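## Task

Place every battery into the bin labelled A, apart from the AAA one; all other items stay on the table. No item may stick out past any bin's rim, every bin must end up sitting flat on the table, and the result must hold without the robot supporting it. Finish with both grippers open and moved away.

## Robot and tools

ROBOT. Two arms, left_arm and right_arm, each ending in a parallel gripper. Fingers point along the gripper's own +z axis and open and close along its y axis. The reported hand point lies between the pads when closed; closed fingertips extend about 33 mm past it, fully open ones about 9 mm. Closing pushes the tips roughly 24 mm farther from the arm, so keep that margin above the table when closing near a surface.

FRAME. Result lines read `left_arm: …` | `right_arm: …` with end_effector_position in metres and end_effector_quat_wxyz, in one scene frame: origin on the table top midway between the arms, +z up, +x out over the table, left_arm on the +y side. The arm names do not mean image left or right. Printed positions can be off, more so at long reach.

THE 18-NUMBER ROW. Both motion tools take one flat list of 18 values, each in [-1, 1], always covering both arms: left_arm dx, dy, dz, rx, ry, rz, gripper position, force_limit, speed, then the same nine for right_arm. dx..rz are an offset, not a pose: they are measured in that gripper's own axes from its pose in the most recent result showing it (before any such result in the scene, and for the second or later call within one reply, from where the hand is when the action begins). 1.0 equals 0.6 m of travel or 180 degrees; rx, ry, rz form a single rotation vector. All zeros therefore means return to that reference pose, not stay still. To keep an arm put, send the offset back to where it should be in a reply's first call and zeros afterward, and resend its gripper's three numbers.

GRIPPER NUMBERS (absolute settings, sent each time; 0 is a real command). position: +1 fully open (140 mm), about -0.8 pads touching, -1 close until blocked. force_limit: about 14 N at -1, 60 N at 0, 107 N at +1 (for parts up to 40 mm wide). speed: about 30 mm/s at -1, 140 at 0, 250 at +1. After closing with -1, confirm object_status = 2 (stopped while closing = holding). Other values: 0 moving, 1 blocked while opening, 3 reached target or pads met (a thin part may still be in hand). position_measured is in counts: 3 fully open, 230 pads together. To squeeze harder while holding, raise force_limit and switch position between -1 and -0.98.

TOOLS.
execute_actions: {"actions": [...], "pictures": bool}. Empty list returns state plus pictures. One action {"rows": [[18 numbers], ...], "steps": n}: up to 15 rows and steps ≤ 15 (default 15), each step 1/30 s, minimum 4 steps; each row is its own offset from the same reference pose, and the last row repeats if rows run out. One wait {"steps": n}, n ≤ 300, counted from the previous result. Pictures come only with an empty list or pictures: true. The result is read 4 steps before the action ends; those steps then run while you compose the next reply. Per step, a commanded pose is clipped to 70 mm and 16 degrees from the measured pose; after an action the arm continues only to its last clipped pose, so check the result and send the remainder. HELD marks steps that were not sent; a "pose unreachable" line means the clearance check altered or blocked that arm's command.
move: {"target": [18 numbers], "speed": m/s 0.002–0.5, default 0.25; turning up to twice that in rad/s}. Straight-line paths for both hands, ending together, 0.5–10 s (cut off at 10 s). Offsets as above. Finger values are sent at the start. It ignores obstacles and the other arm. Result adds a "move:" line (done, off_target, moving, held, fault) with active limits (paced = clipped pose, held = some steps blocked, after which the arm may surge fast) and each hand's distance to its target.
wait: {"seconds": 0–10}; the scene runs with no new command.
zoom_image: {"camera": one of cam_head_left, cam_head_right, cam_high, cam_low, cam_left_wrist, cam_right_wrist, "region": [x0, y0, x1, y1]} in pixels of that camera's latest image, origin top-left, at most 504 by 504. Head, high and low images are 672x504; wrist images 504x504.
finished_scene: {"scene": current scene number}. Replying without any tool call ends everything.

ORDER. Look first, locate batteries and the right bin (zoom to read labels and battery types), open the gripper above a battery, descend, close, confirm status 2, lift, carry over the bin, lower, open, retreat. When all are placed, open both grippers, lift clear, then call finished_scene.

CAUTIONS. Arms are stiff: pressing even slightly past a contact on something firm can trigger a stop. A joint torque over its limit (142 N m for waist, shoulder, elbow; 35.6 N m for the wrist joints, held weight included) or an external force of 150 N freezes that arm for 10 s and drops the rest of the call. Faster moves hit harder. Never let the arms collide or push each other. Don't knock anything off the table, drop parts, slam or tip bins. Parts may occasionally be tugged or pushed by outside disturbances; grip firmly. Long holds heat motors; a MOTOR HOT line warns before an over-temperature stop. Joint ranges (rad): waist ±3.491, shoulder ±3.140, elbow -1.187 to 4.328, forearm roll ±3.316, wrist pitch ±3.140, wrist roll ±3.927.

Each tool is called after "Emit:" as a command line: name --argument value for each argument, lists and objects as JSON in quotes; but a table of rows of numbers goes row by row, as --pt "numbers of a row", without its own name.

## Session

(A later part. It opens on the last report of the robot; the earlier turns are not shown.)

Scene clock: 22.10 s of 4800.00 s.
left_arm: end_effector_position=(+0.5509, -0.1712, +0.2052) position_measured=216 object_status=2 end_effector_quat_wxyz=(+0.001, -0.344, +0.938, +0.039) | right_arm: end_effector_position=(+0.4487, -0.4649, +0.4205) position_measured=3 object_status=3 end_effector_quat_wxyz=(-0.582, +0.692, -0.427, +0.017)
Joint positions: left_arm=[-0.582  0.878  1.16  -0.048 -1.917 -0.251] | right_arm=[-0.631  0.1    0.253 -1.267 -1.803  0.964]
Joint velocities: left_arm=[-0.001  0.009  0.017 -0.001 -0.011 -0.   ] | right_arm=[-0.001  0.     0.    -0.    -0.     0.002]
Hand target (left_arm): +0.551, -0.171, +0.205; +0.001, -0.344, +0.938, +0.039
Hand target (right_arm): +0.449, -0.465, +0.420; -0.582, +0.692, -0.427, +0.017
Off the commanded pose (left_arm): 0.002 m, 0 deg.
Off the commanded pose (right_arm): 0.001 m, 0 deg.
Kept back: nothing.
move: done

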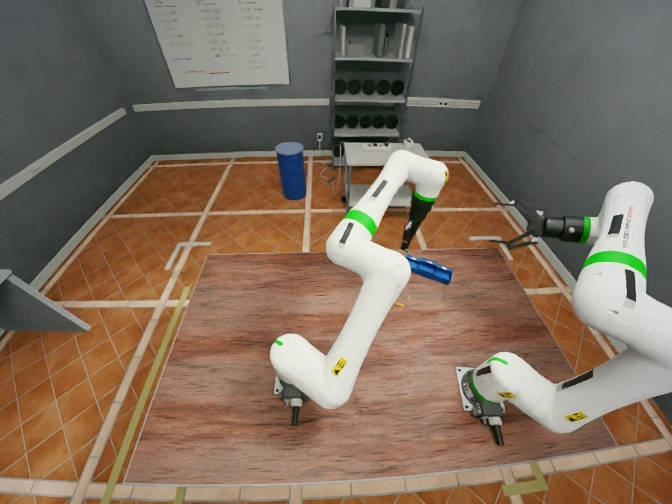

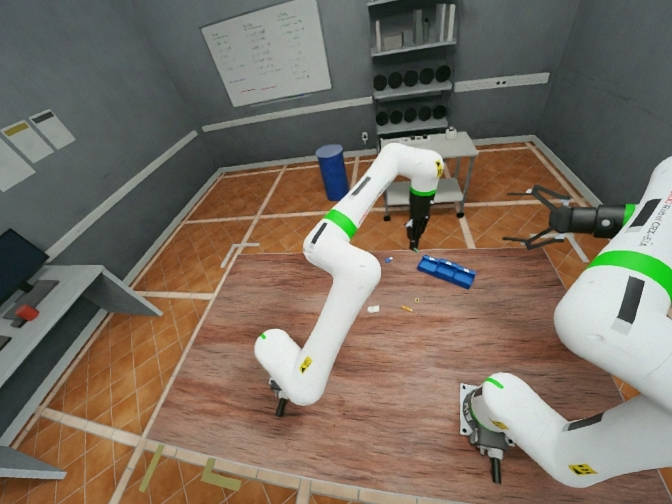

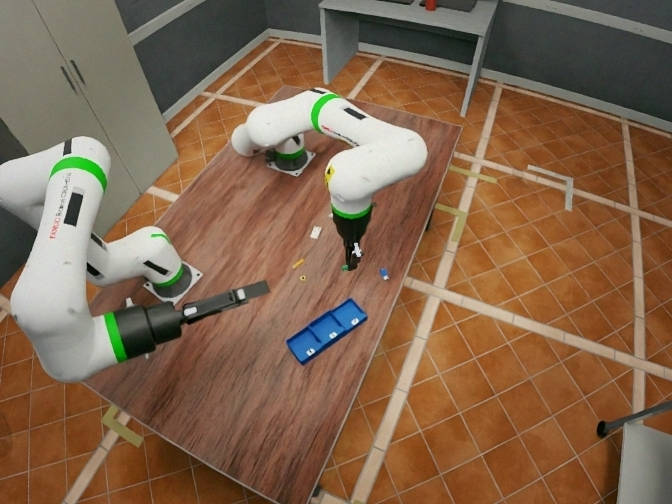

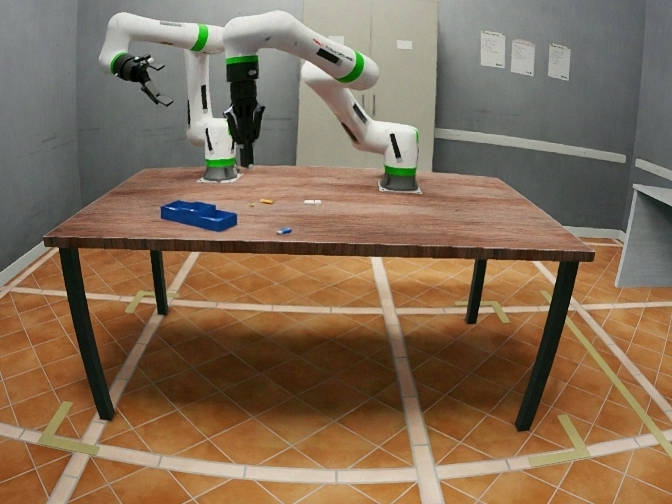

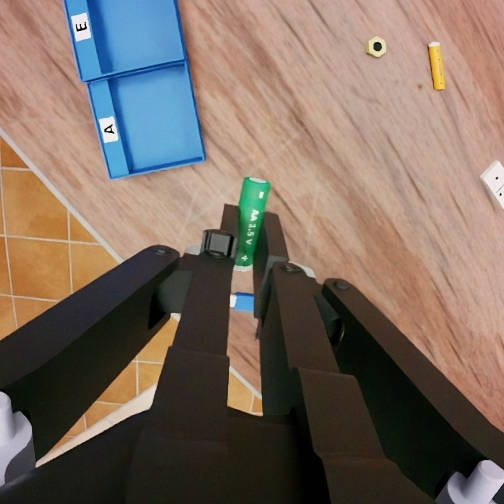

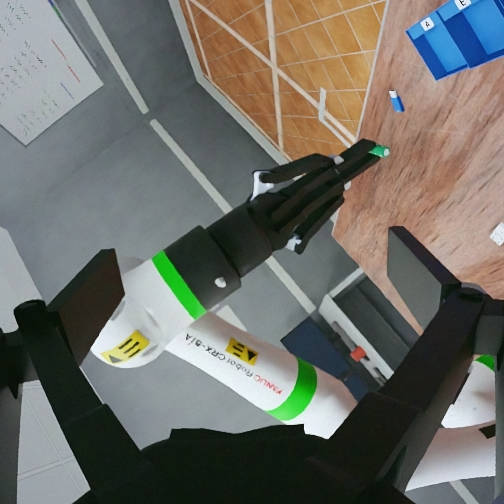

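Emit:
move --target '[0.18,-0.125,0.15,0,0,0,-1,0,0,0,0,0,0,0,0,1,0,0]'

Scene clock: 23.47 s of 4800.00 s.
left_arm: end_effector_position=(+0.5144, -0.2909, +0.1071) position_measured=216 object_status=2 end_effector_quat_wxyz=(+0.004, -0.344, +0.939, +0.030) | right_arm: end_effector_position=(+0.4487, -0.4649, +0.4205) position_measured=3 object_status=3 end_effector_quat_wxyz=(-0.582, +0.692, -0.427, +0.017)
Joint positions: left_arm=[-0.731  1.21   1.535 -0.035 -1.946 -0.1  ] | right_arm=[-0.631  0.1    0.253 -1.267 -1.803  0.964]
Joint velocities: left_arm=[ 0.001  0.     0.002  0.    -0.001 -0.   ] | right_arm=[ 0.001  0.    -0.001 -0.     0.     0.001]
Hand target (left_arm): +0.514, -0.291, +0.107; +0.004, -0.344, +0.939, +0.030
Hand target (right_arm): +0.449, -0.465, +0.420; -0.582, +0.692, -0.427, +0.017
Off the commanded pose (left_arm): 0.000 m, 1 deg.
Off the commanded pose (right_arm): 0.000 m, 0 deg.
elbow stopped short (left arm): the move would have taken joint 3 (elbow) straighter than the controller allows; a more bent joint 3 avoids this.
Kept back: nothing.
move: done

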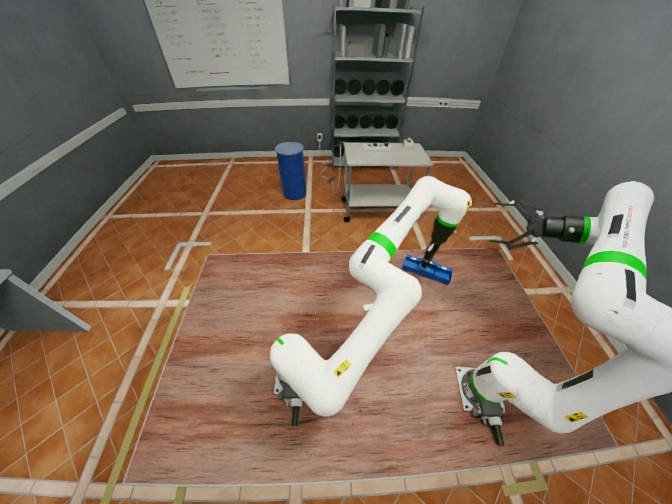

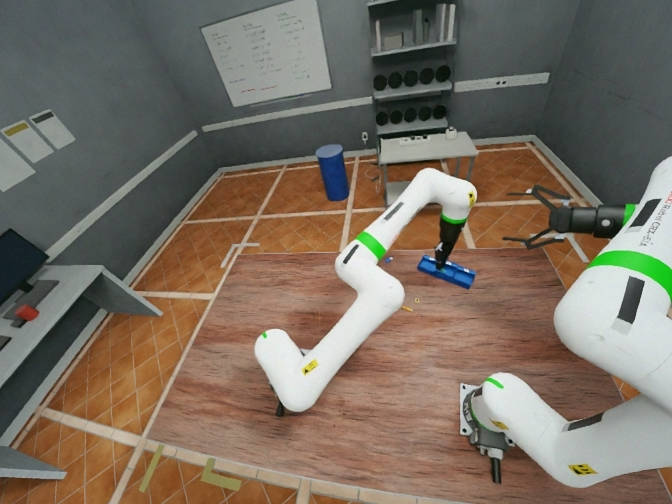

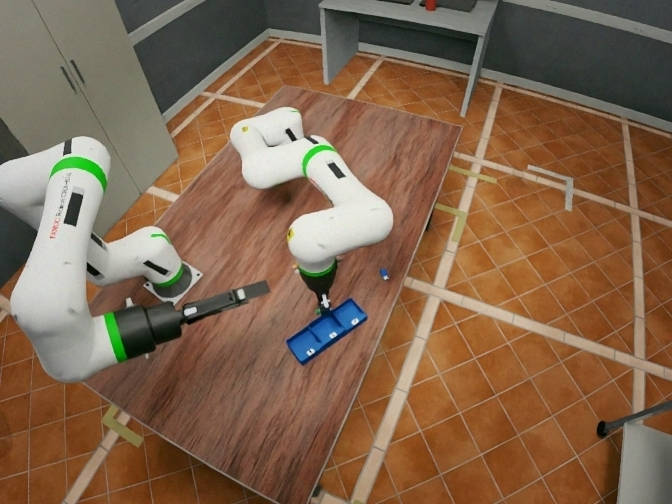

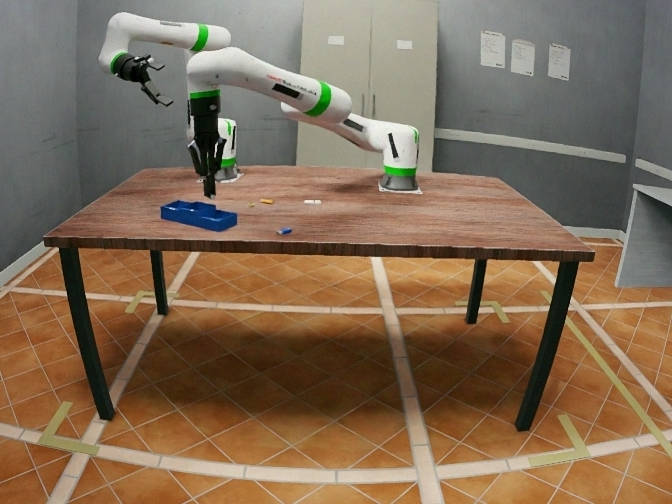

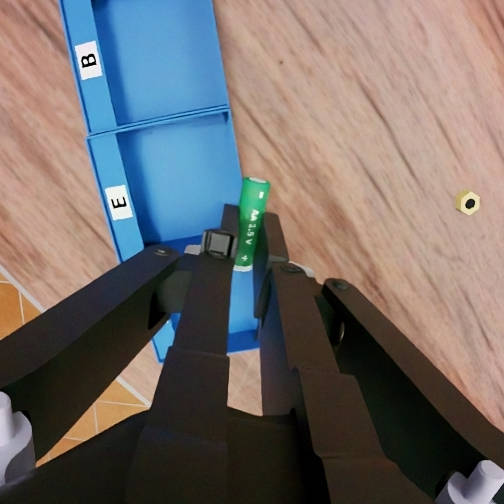

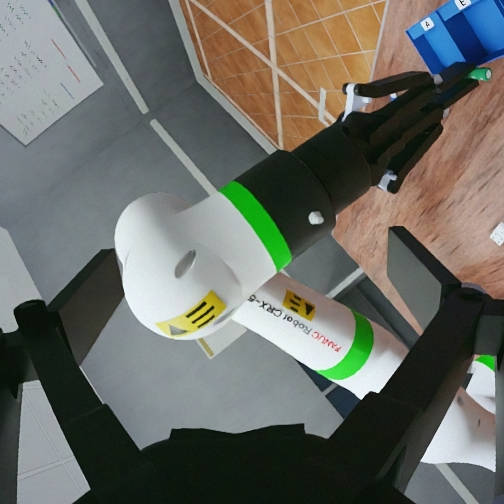

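Emit:
move --target '[-0.09,-0.07,0,0,0,0,-1,0,0,0,0,0,0,0,0,1,0,0]'

Scene clock: 24.47 s of 4800.00 s.
left_arm: end_effector_position=(+0.5818, -0.2871, +0.1058) position_measured=216 object_status=2 end_effector_quat_wxyz=(+0.022, -0.343, +0.939, -0.020) | right_arm: end_effector_position=(+0.4487, -0.4649, +0.4205) position_measured=3 object_status=3 end_effector_quat_wxyz=(-0.582, +0.692, -0.427, +0.017)
Joint positions: left_arm=[-0.664  1.214  1.535 -0.019 -1.835 -0.162] | right_arm=[-0.631  0.1    0.253 -1.267 -1.803  0.964]
Joint velocities: left_arm=[ 0.001 -0.001  0.    -0.     0.    -0.   ] | right_arm=[ 0.002 -0.001 -0.001  0.     0.     0.   ]
Hand target (left_arm): +0.582, -0.287, +0.106; +0.022, -0.343, +0.939, -0.020
Hand target (right_arm): +0.449, -0.465, +0.420; -0.582, +0.692, -0.427, +0.017
Off the commanded pose (left_arm): 0.002 m, 6 deg.
Off the commanded pose (right_arm): 0.000 m, 0 deg.
elbow stopped short (left arm): the move would have taken joint 3 (elbow) straighter than the controller allows; a more bent joint 3 avoids this.
Kept back: nothing.
move: off_target (left_arm)

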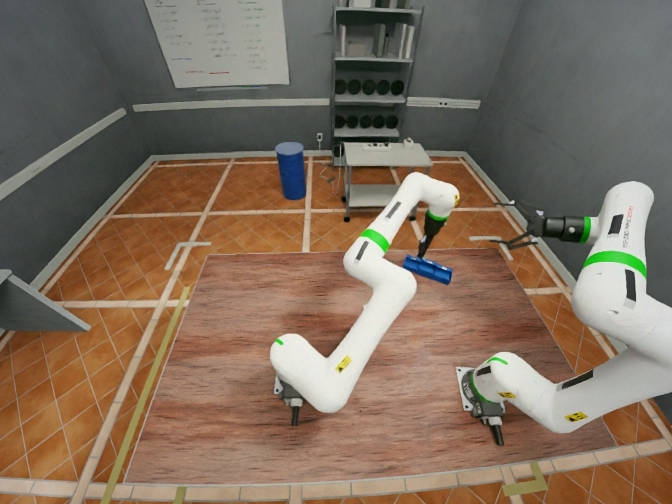

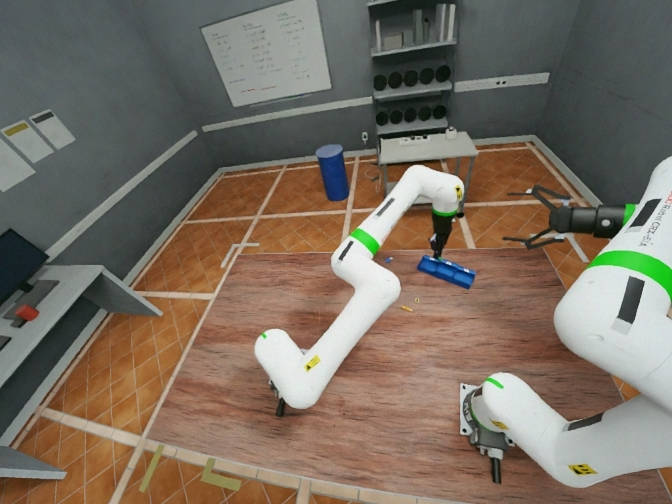

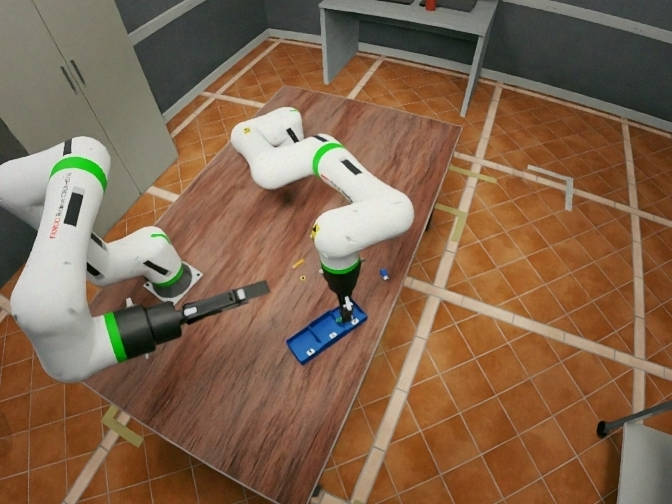

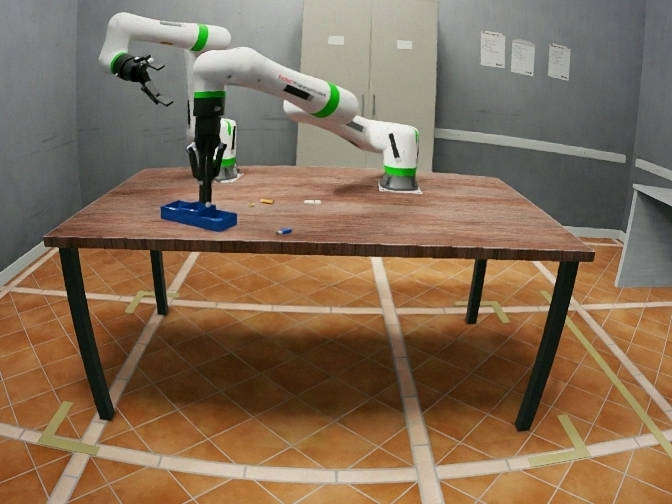

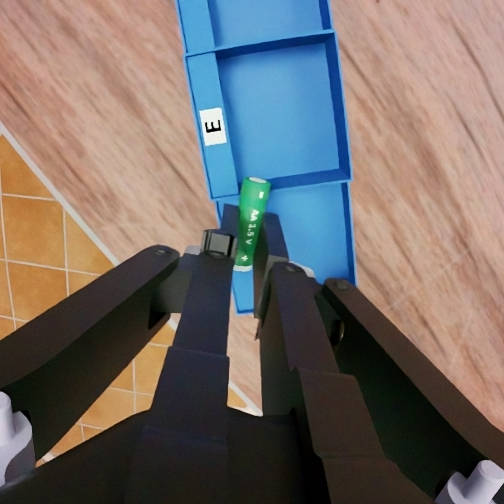

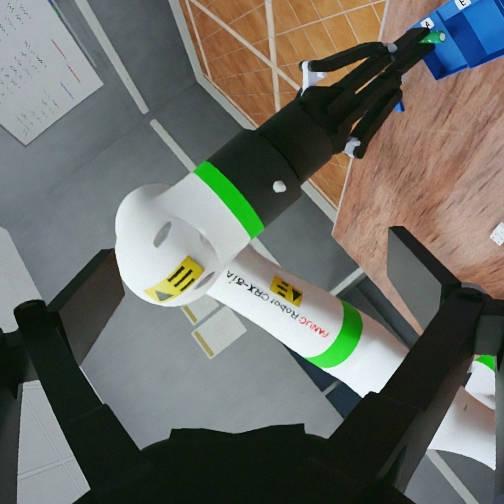

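Shift a little right/down the bin, then open partly.

Emit:
move --target '[-0.03,0.03,0,0,0,0,-1,0,0,0,0,0,0,0,0,1,0,0]'

Emit:
move --target '[0,0,0,0,0,0,-0.3,0,0,0,0,0,0,0,0,1,0,0]'

Scene clock: 25.63 s of 4800.00 s.
left_arm: end_effector_position=(+0.5838, -0.2616, +0.1052) position_measured=216 object_status=2 end_effector_quat_wxyz=(+0.022, -0.343, +0.939, -0.020) | right_arm: end_effector_position=(+0.4487, -0.4649, +0.4205) position_measured=3 object_status=3 end_effector_quat_wxyz=(-0.582, +0.692, -0.427, +0.017)
Joint positions: left_arm=[-0.637  1.019  1.166 -0.017 -1.661 -0.186] | right_arm=[-0.631  0.1    0.253 -1.267 -1.803  0.964]
Joint velocities: left_arm=[ 0.    -0.009 -0.02   0.002  0.013 -0.   ] | right_arm=[-0.001 -0.     0.    -0.    -0.     0.001]
Hand target (left_arm): +0.584, -0.262, +0.105; +0.022, -0.343, +0.939, -0.020
Hand target (right_arm): +0.449, -0.465, +0.420; -0.582, +0.692, -0.427, +0.017
Off the commanded pose (left_arm): 0.000 m, 0 deg.
Off the commanded pose (right_arm): 0.000 m, 0 deg.
Kept back: nothing.
move: done

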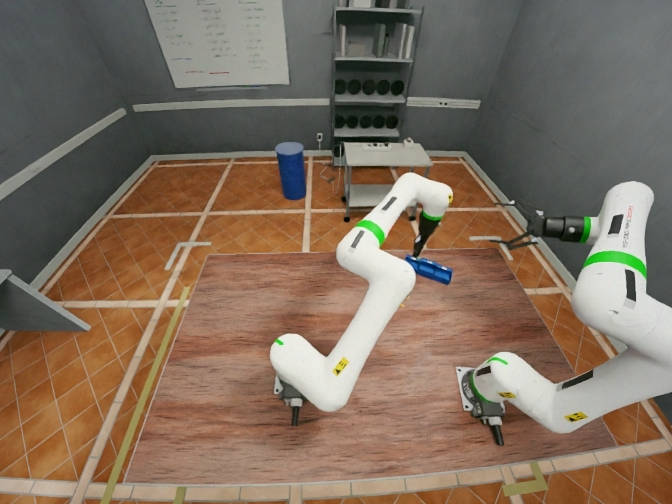

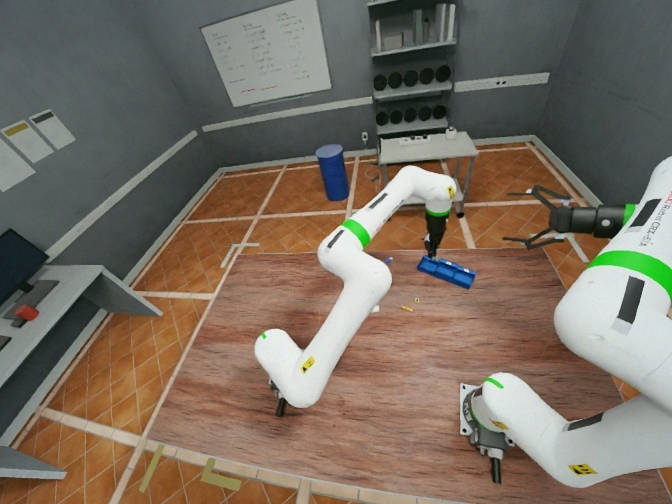

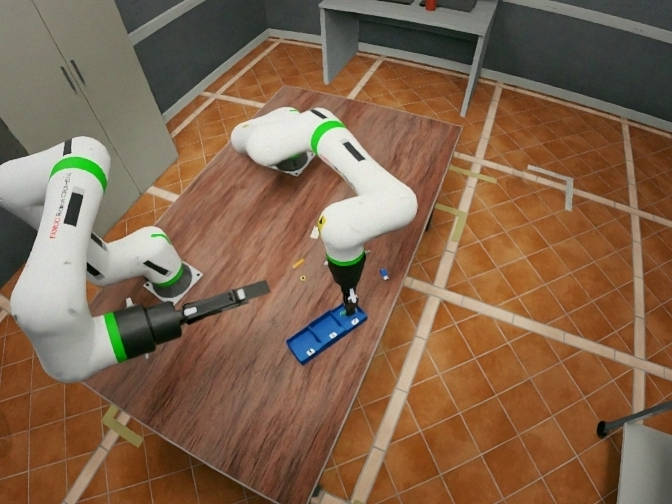

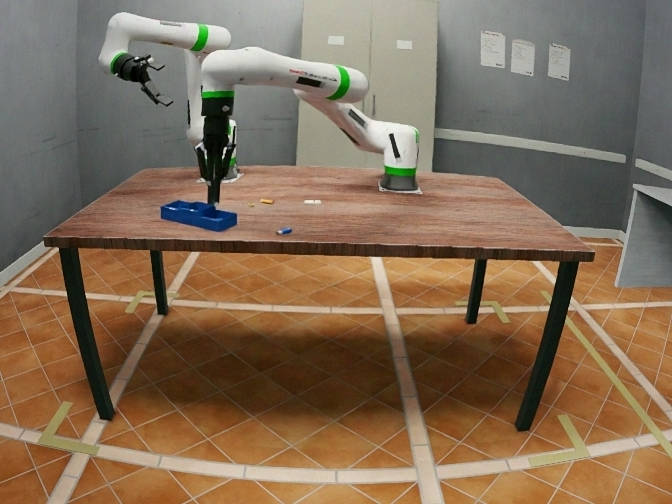

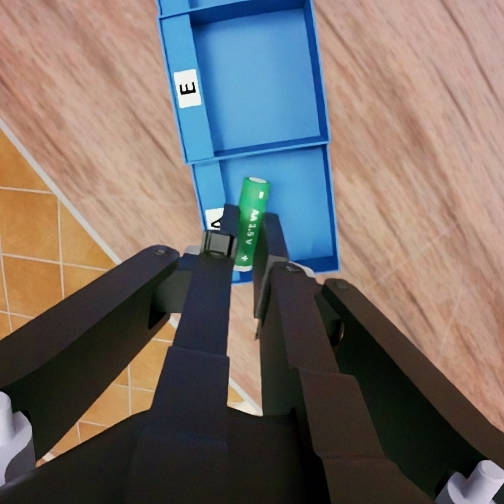

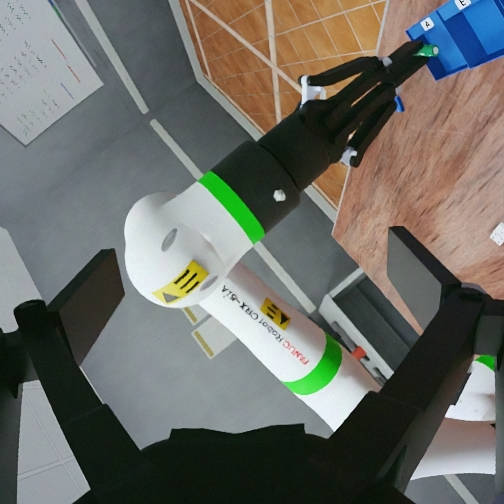

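Scene clock: 26.13 s of 4800.00 s.
left_arm: end_effector_position=(+0.5838, -0.2616, +0.1053) position_measured=167 object_status=3 end_effector_quat_wxyz=(+0.022, -0.343, +0.939, -0.020) | right_arm: end_effector_position=(+0.4487, -0.4649, +0.4205) position_measured=3 object_status=3 end_effector_quat_wxyz=(-0.582, +0.692, -0.427, +0.017)
Joint positions: left_arm=[-0.637  1.018  1.166 -0.017 -1.661 -0.186] | right_arm=[-0.631  0.1    0.253 -1.267 -1.803  0.964]
Joint velocities: left_arm=[ 0.    -0.001  0.     0.    -0.    -0.   ] | right_arm=[ 0.001 -0.    -0.001 -0.    -0.     0.   ]
Hand target (left_arm): +0.584, -0.262, +0.105; +0.022, -0.343, +0.939, -0.020
Hand target (right_arm): +0.449, -0.465, +0.420; -0.582, +0.692, -0.427, +0.017
Off the commanded pose (left_arm): 0.000 m, 0 deg.
Off the commanded pose (right_arm): 0.000 m, 0 deg.
Kept back: nothing.
move: done

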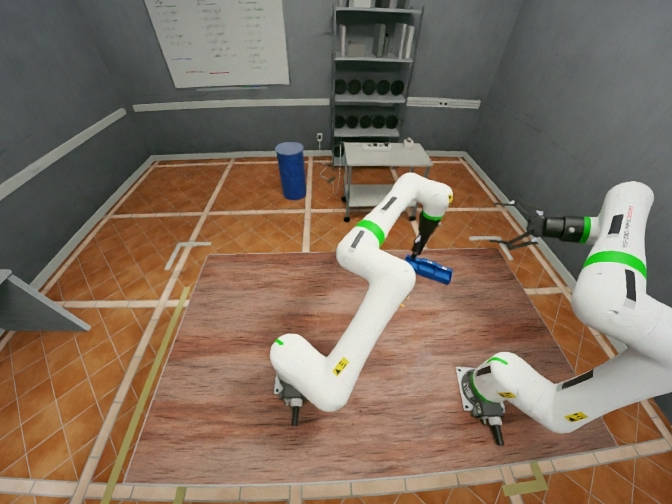

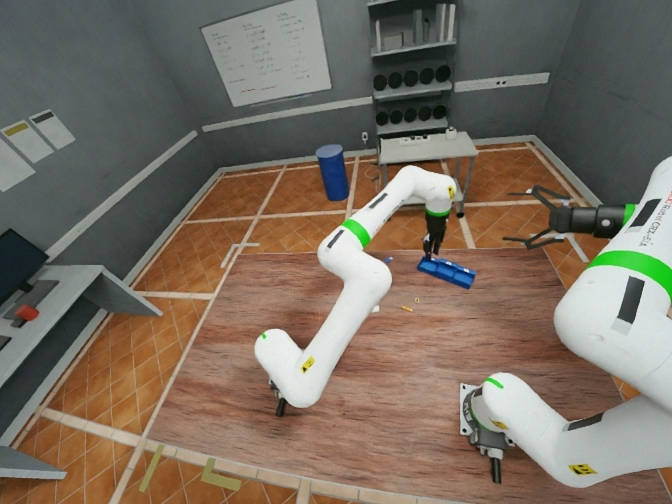

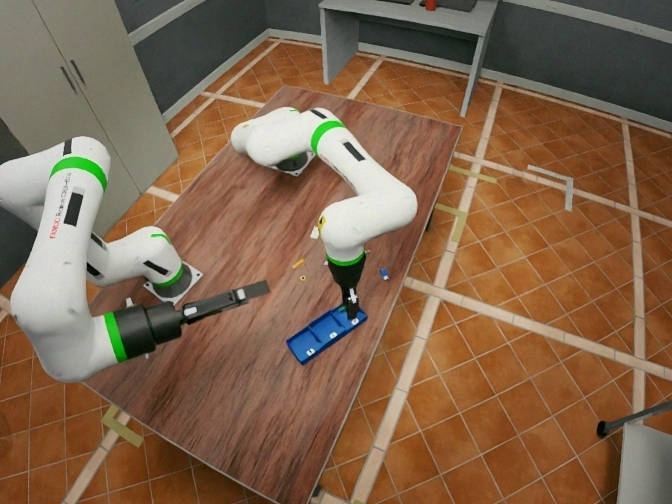

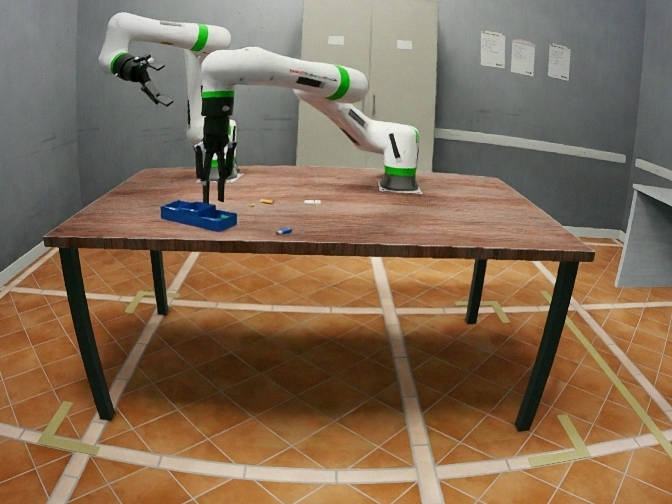

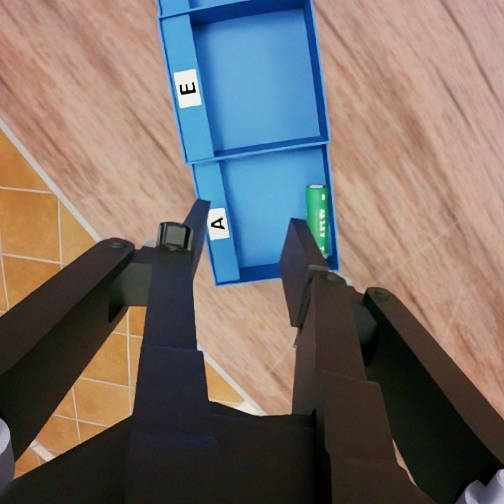

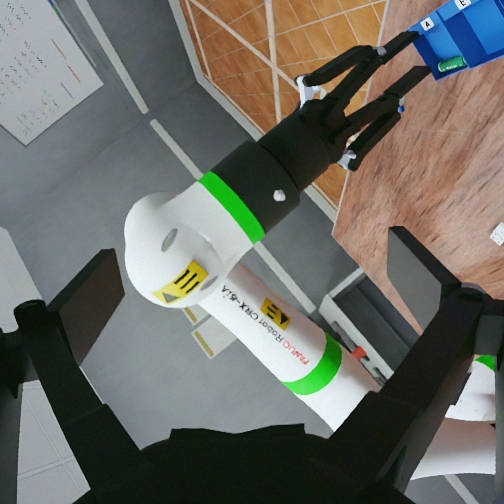

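Emit:
move --target '[-0.1,0.16,-0.08,0,0,0,1,0,0,0,0,0,0,0,0,1,0,0]'

Scene clock: 27.33 s of 4800.00 s.
left_arm: end_effector_position=(+0.5648, -0.1482, +0.1492) position_measured=3 object_status=3 end_effector_quat_wxyz=(+0.022, -0.343, +0.939, -0.020) | right_arm: end_effector_position=(+0.4487, -0.4649, +0.4205) position_measured=3 object_status=3 end_effector_quat_wxyz=(-0.582, +0.692, -0.427, +0.017)
Joint positions: left_arm=[-0.526  0.65   0.639 -0.011 -1.501 -0.295] | right_arm=[-0.631  0.1    0.253 -1.267 -1.803  0.964]
Joint velocities: left_arm=[-0.    -0.003 -0.001  0.001  0.001 -0.   ] | right_arm=[ 0.003  0.001 -0.001  0.     0.     0.   ]
Hand target (left_arm): +0.565, -0.148, +0.149; +0.022, -0.343, +0.939, -0.020
Hand target (right_arm): +0.449, -0.465, +0.420; -0.582, +0.692, -0.427, +0.017
Off the commanded pose (left_arm): 0.001 m, 0 deg.
Off the commanded pose (right_arm): 0.000 m, 0 deg.
Kept back: nothing.
move: done

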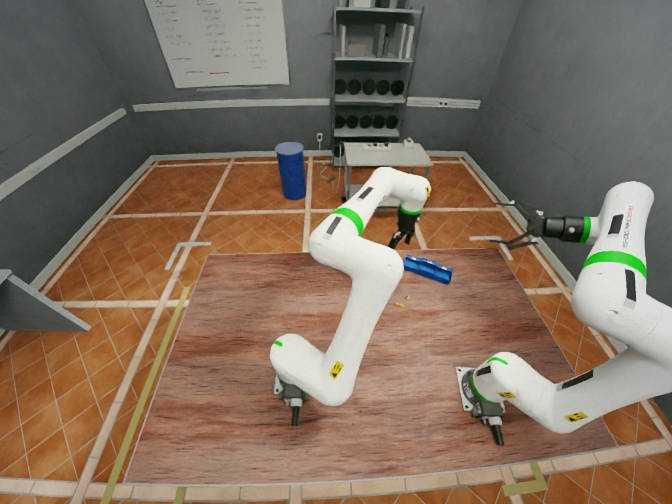

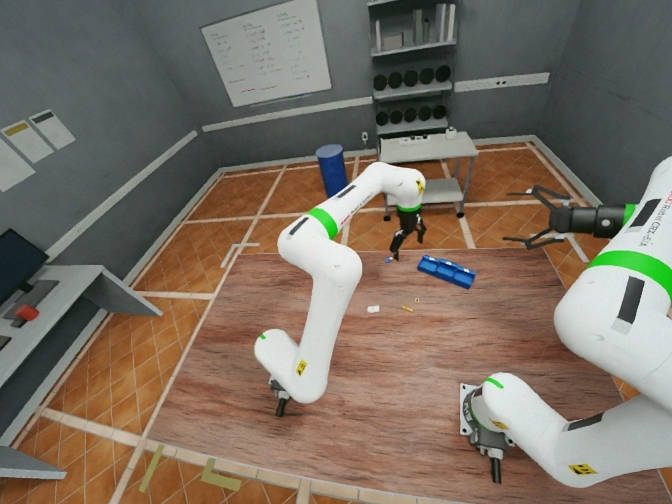

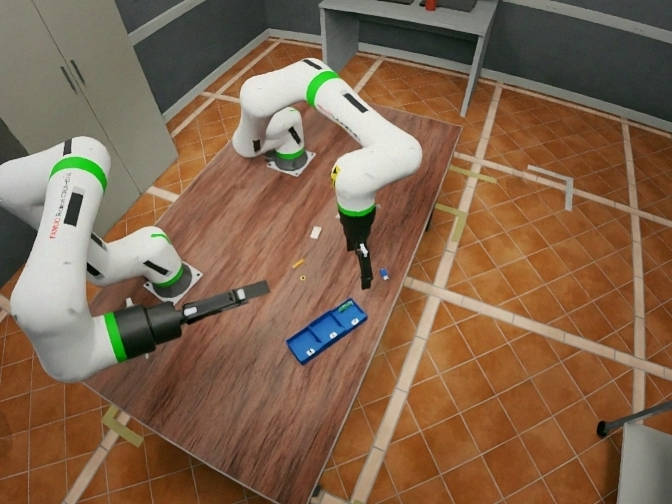

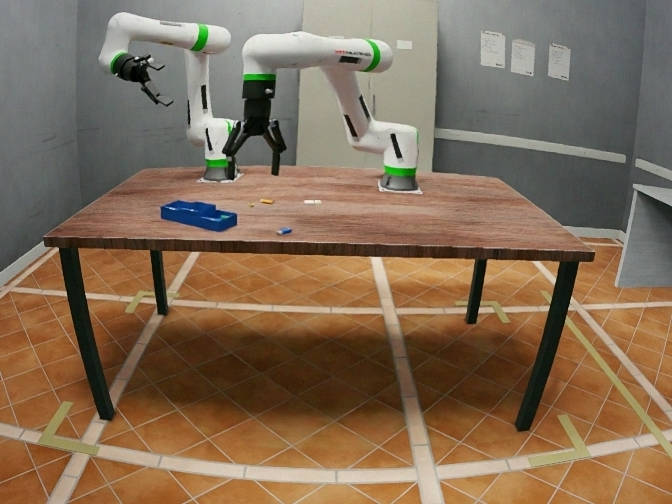

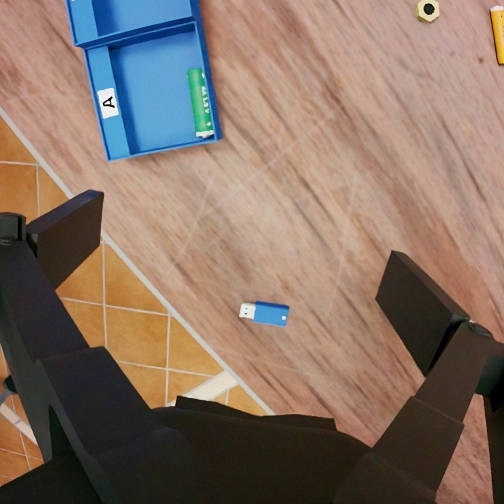

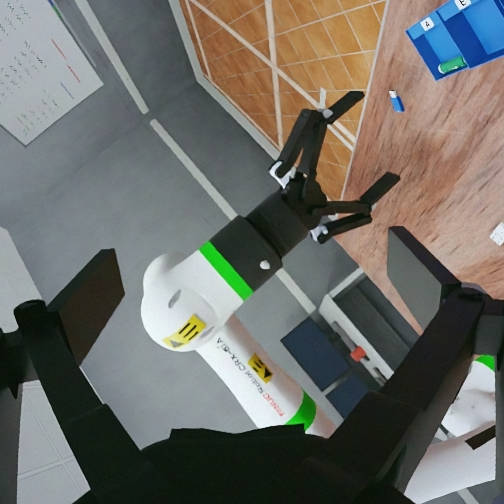

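A USB stick; leave it. Done.

Emit:
finished_scene --scene 1

The scene is finished: the task was done.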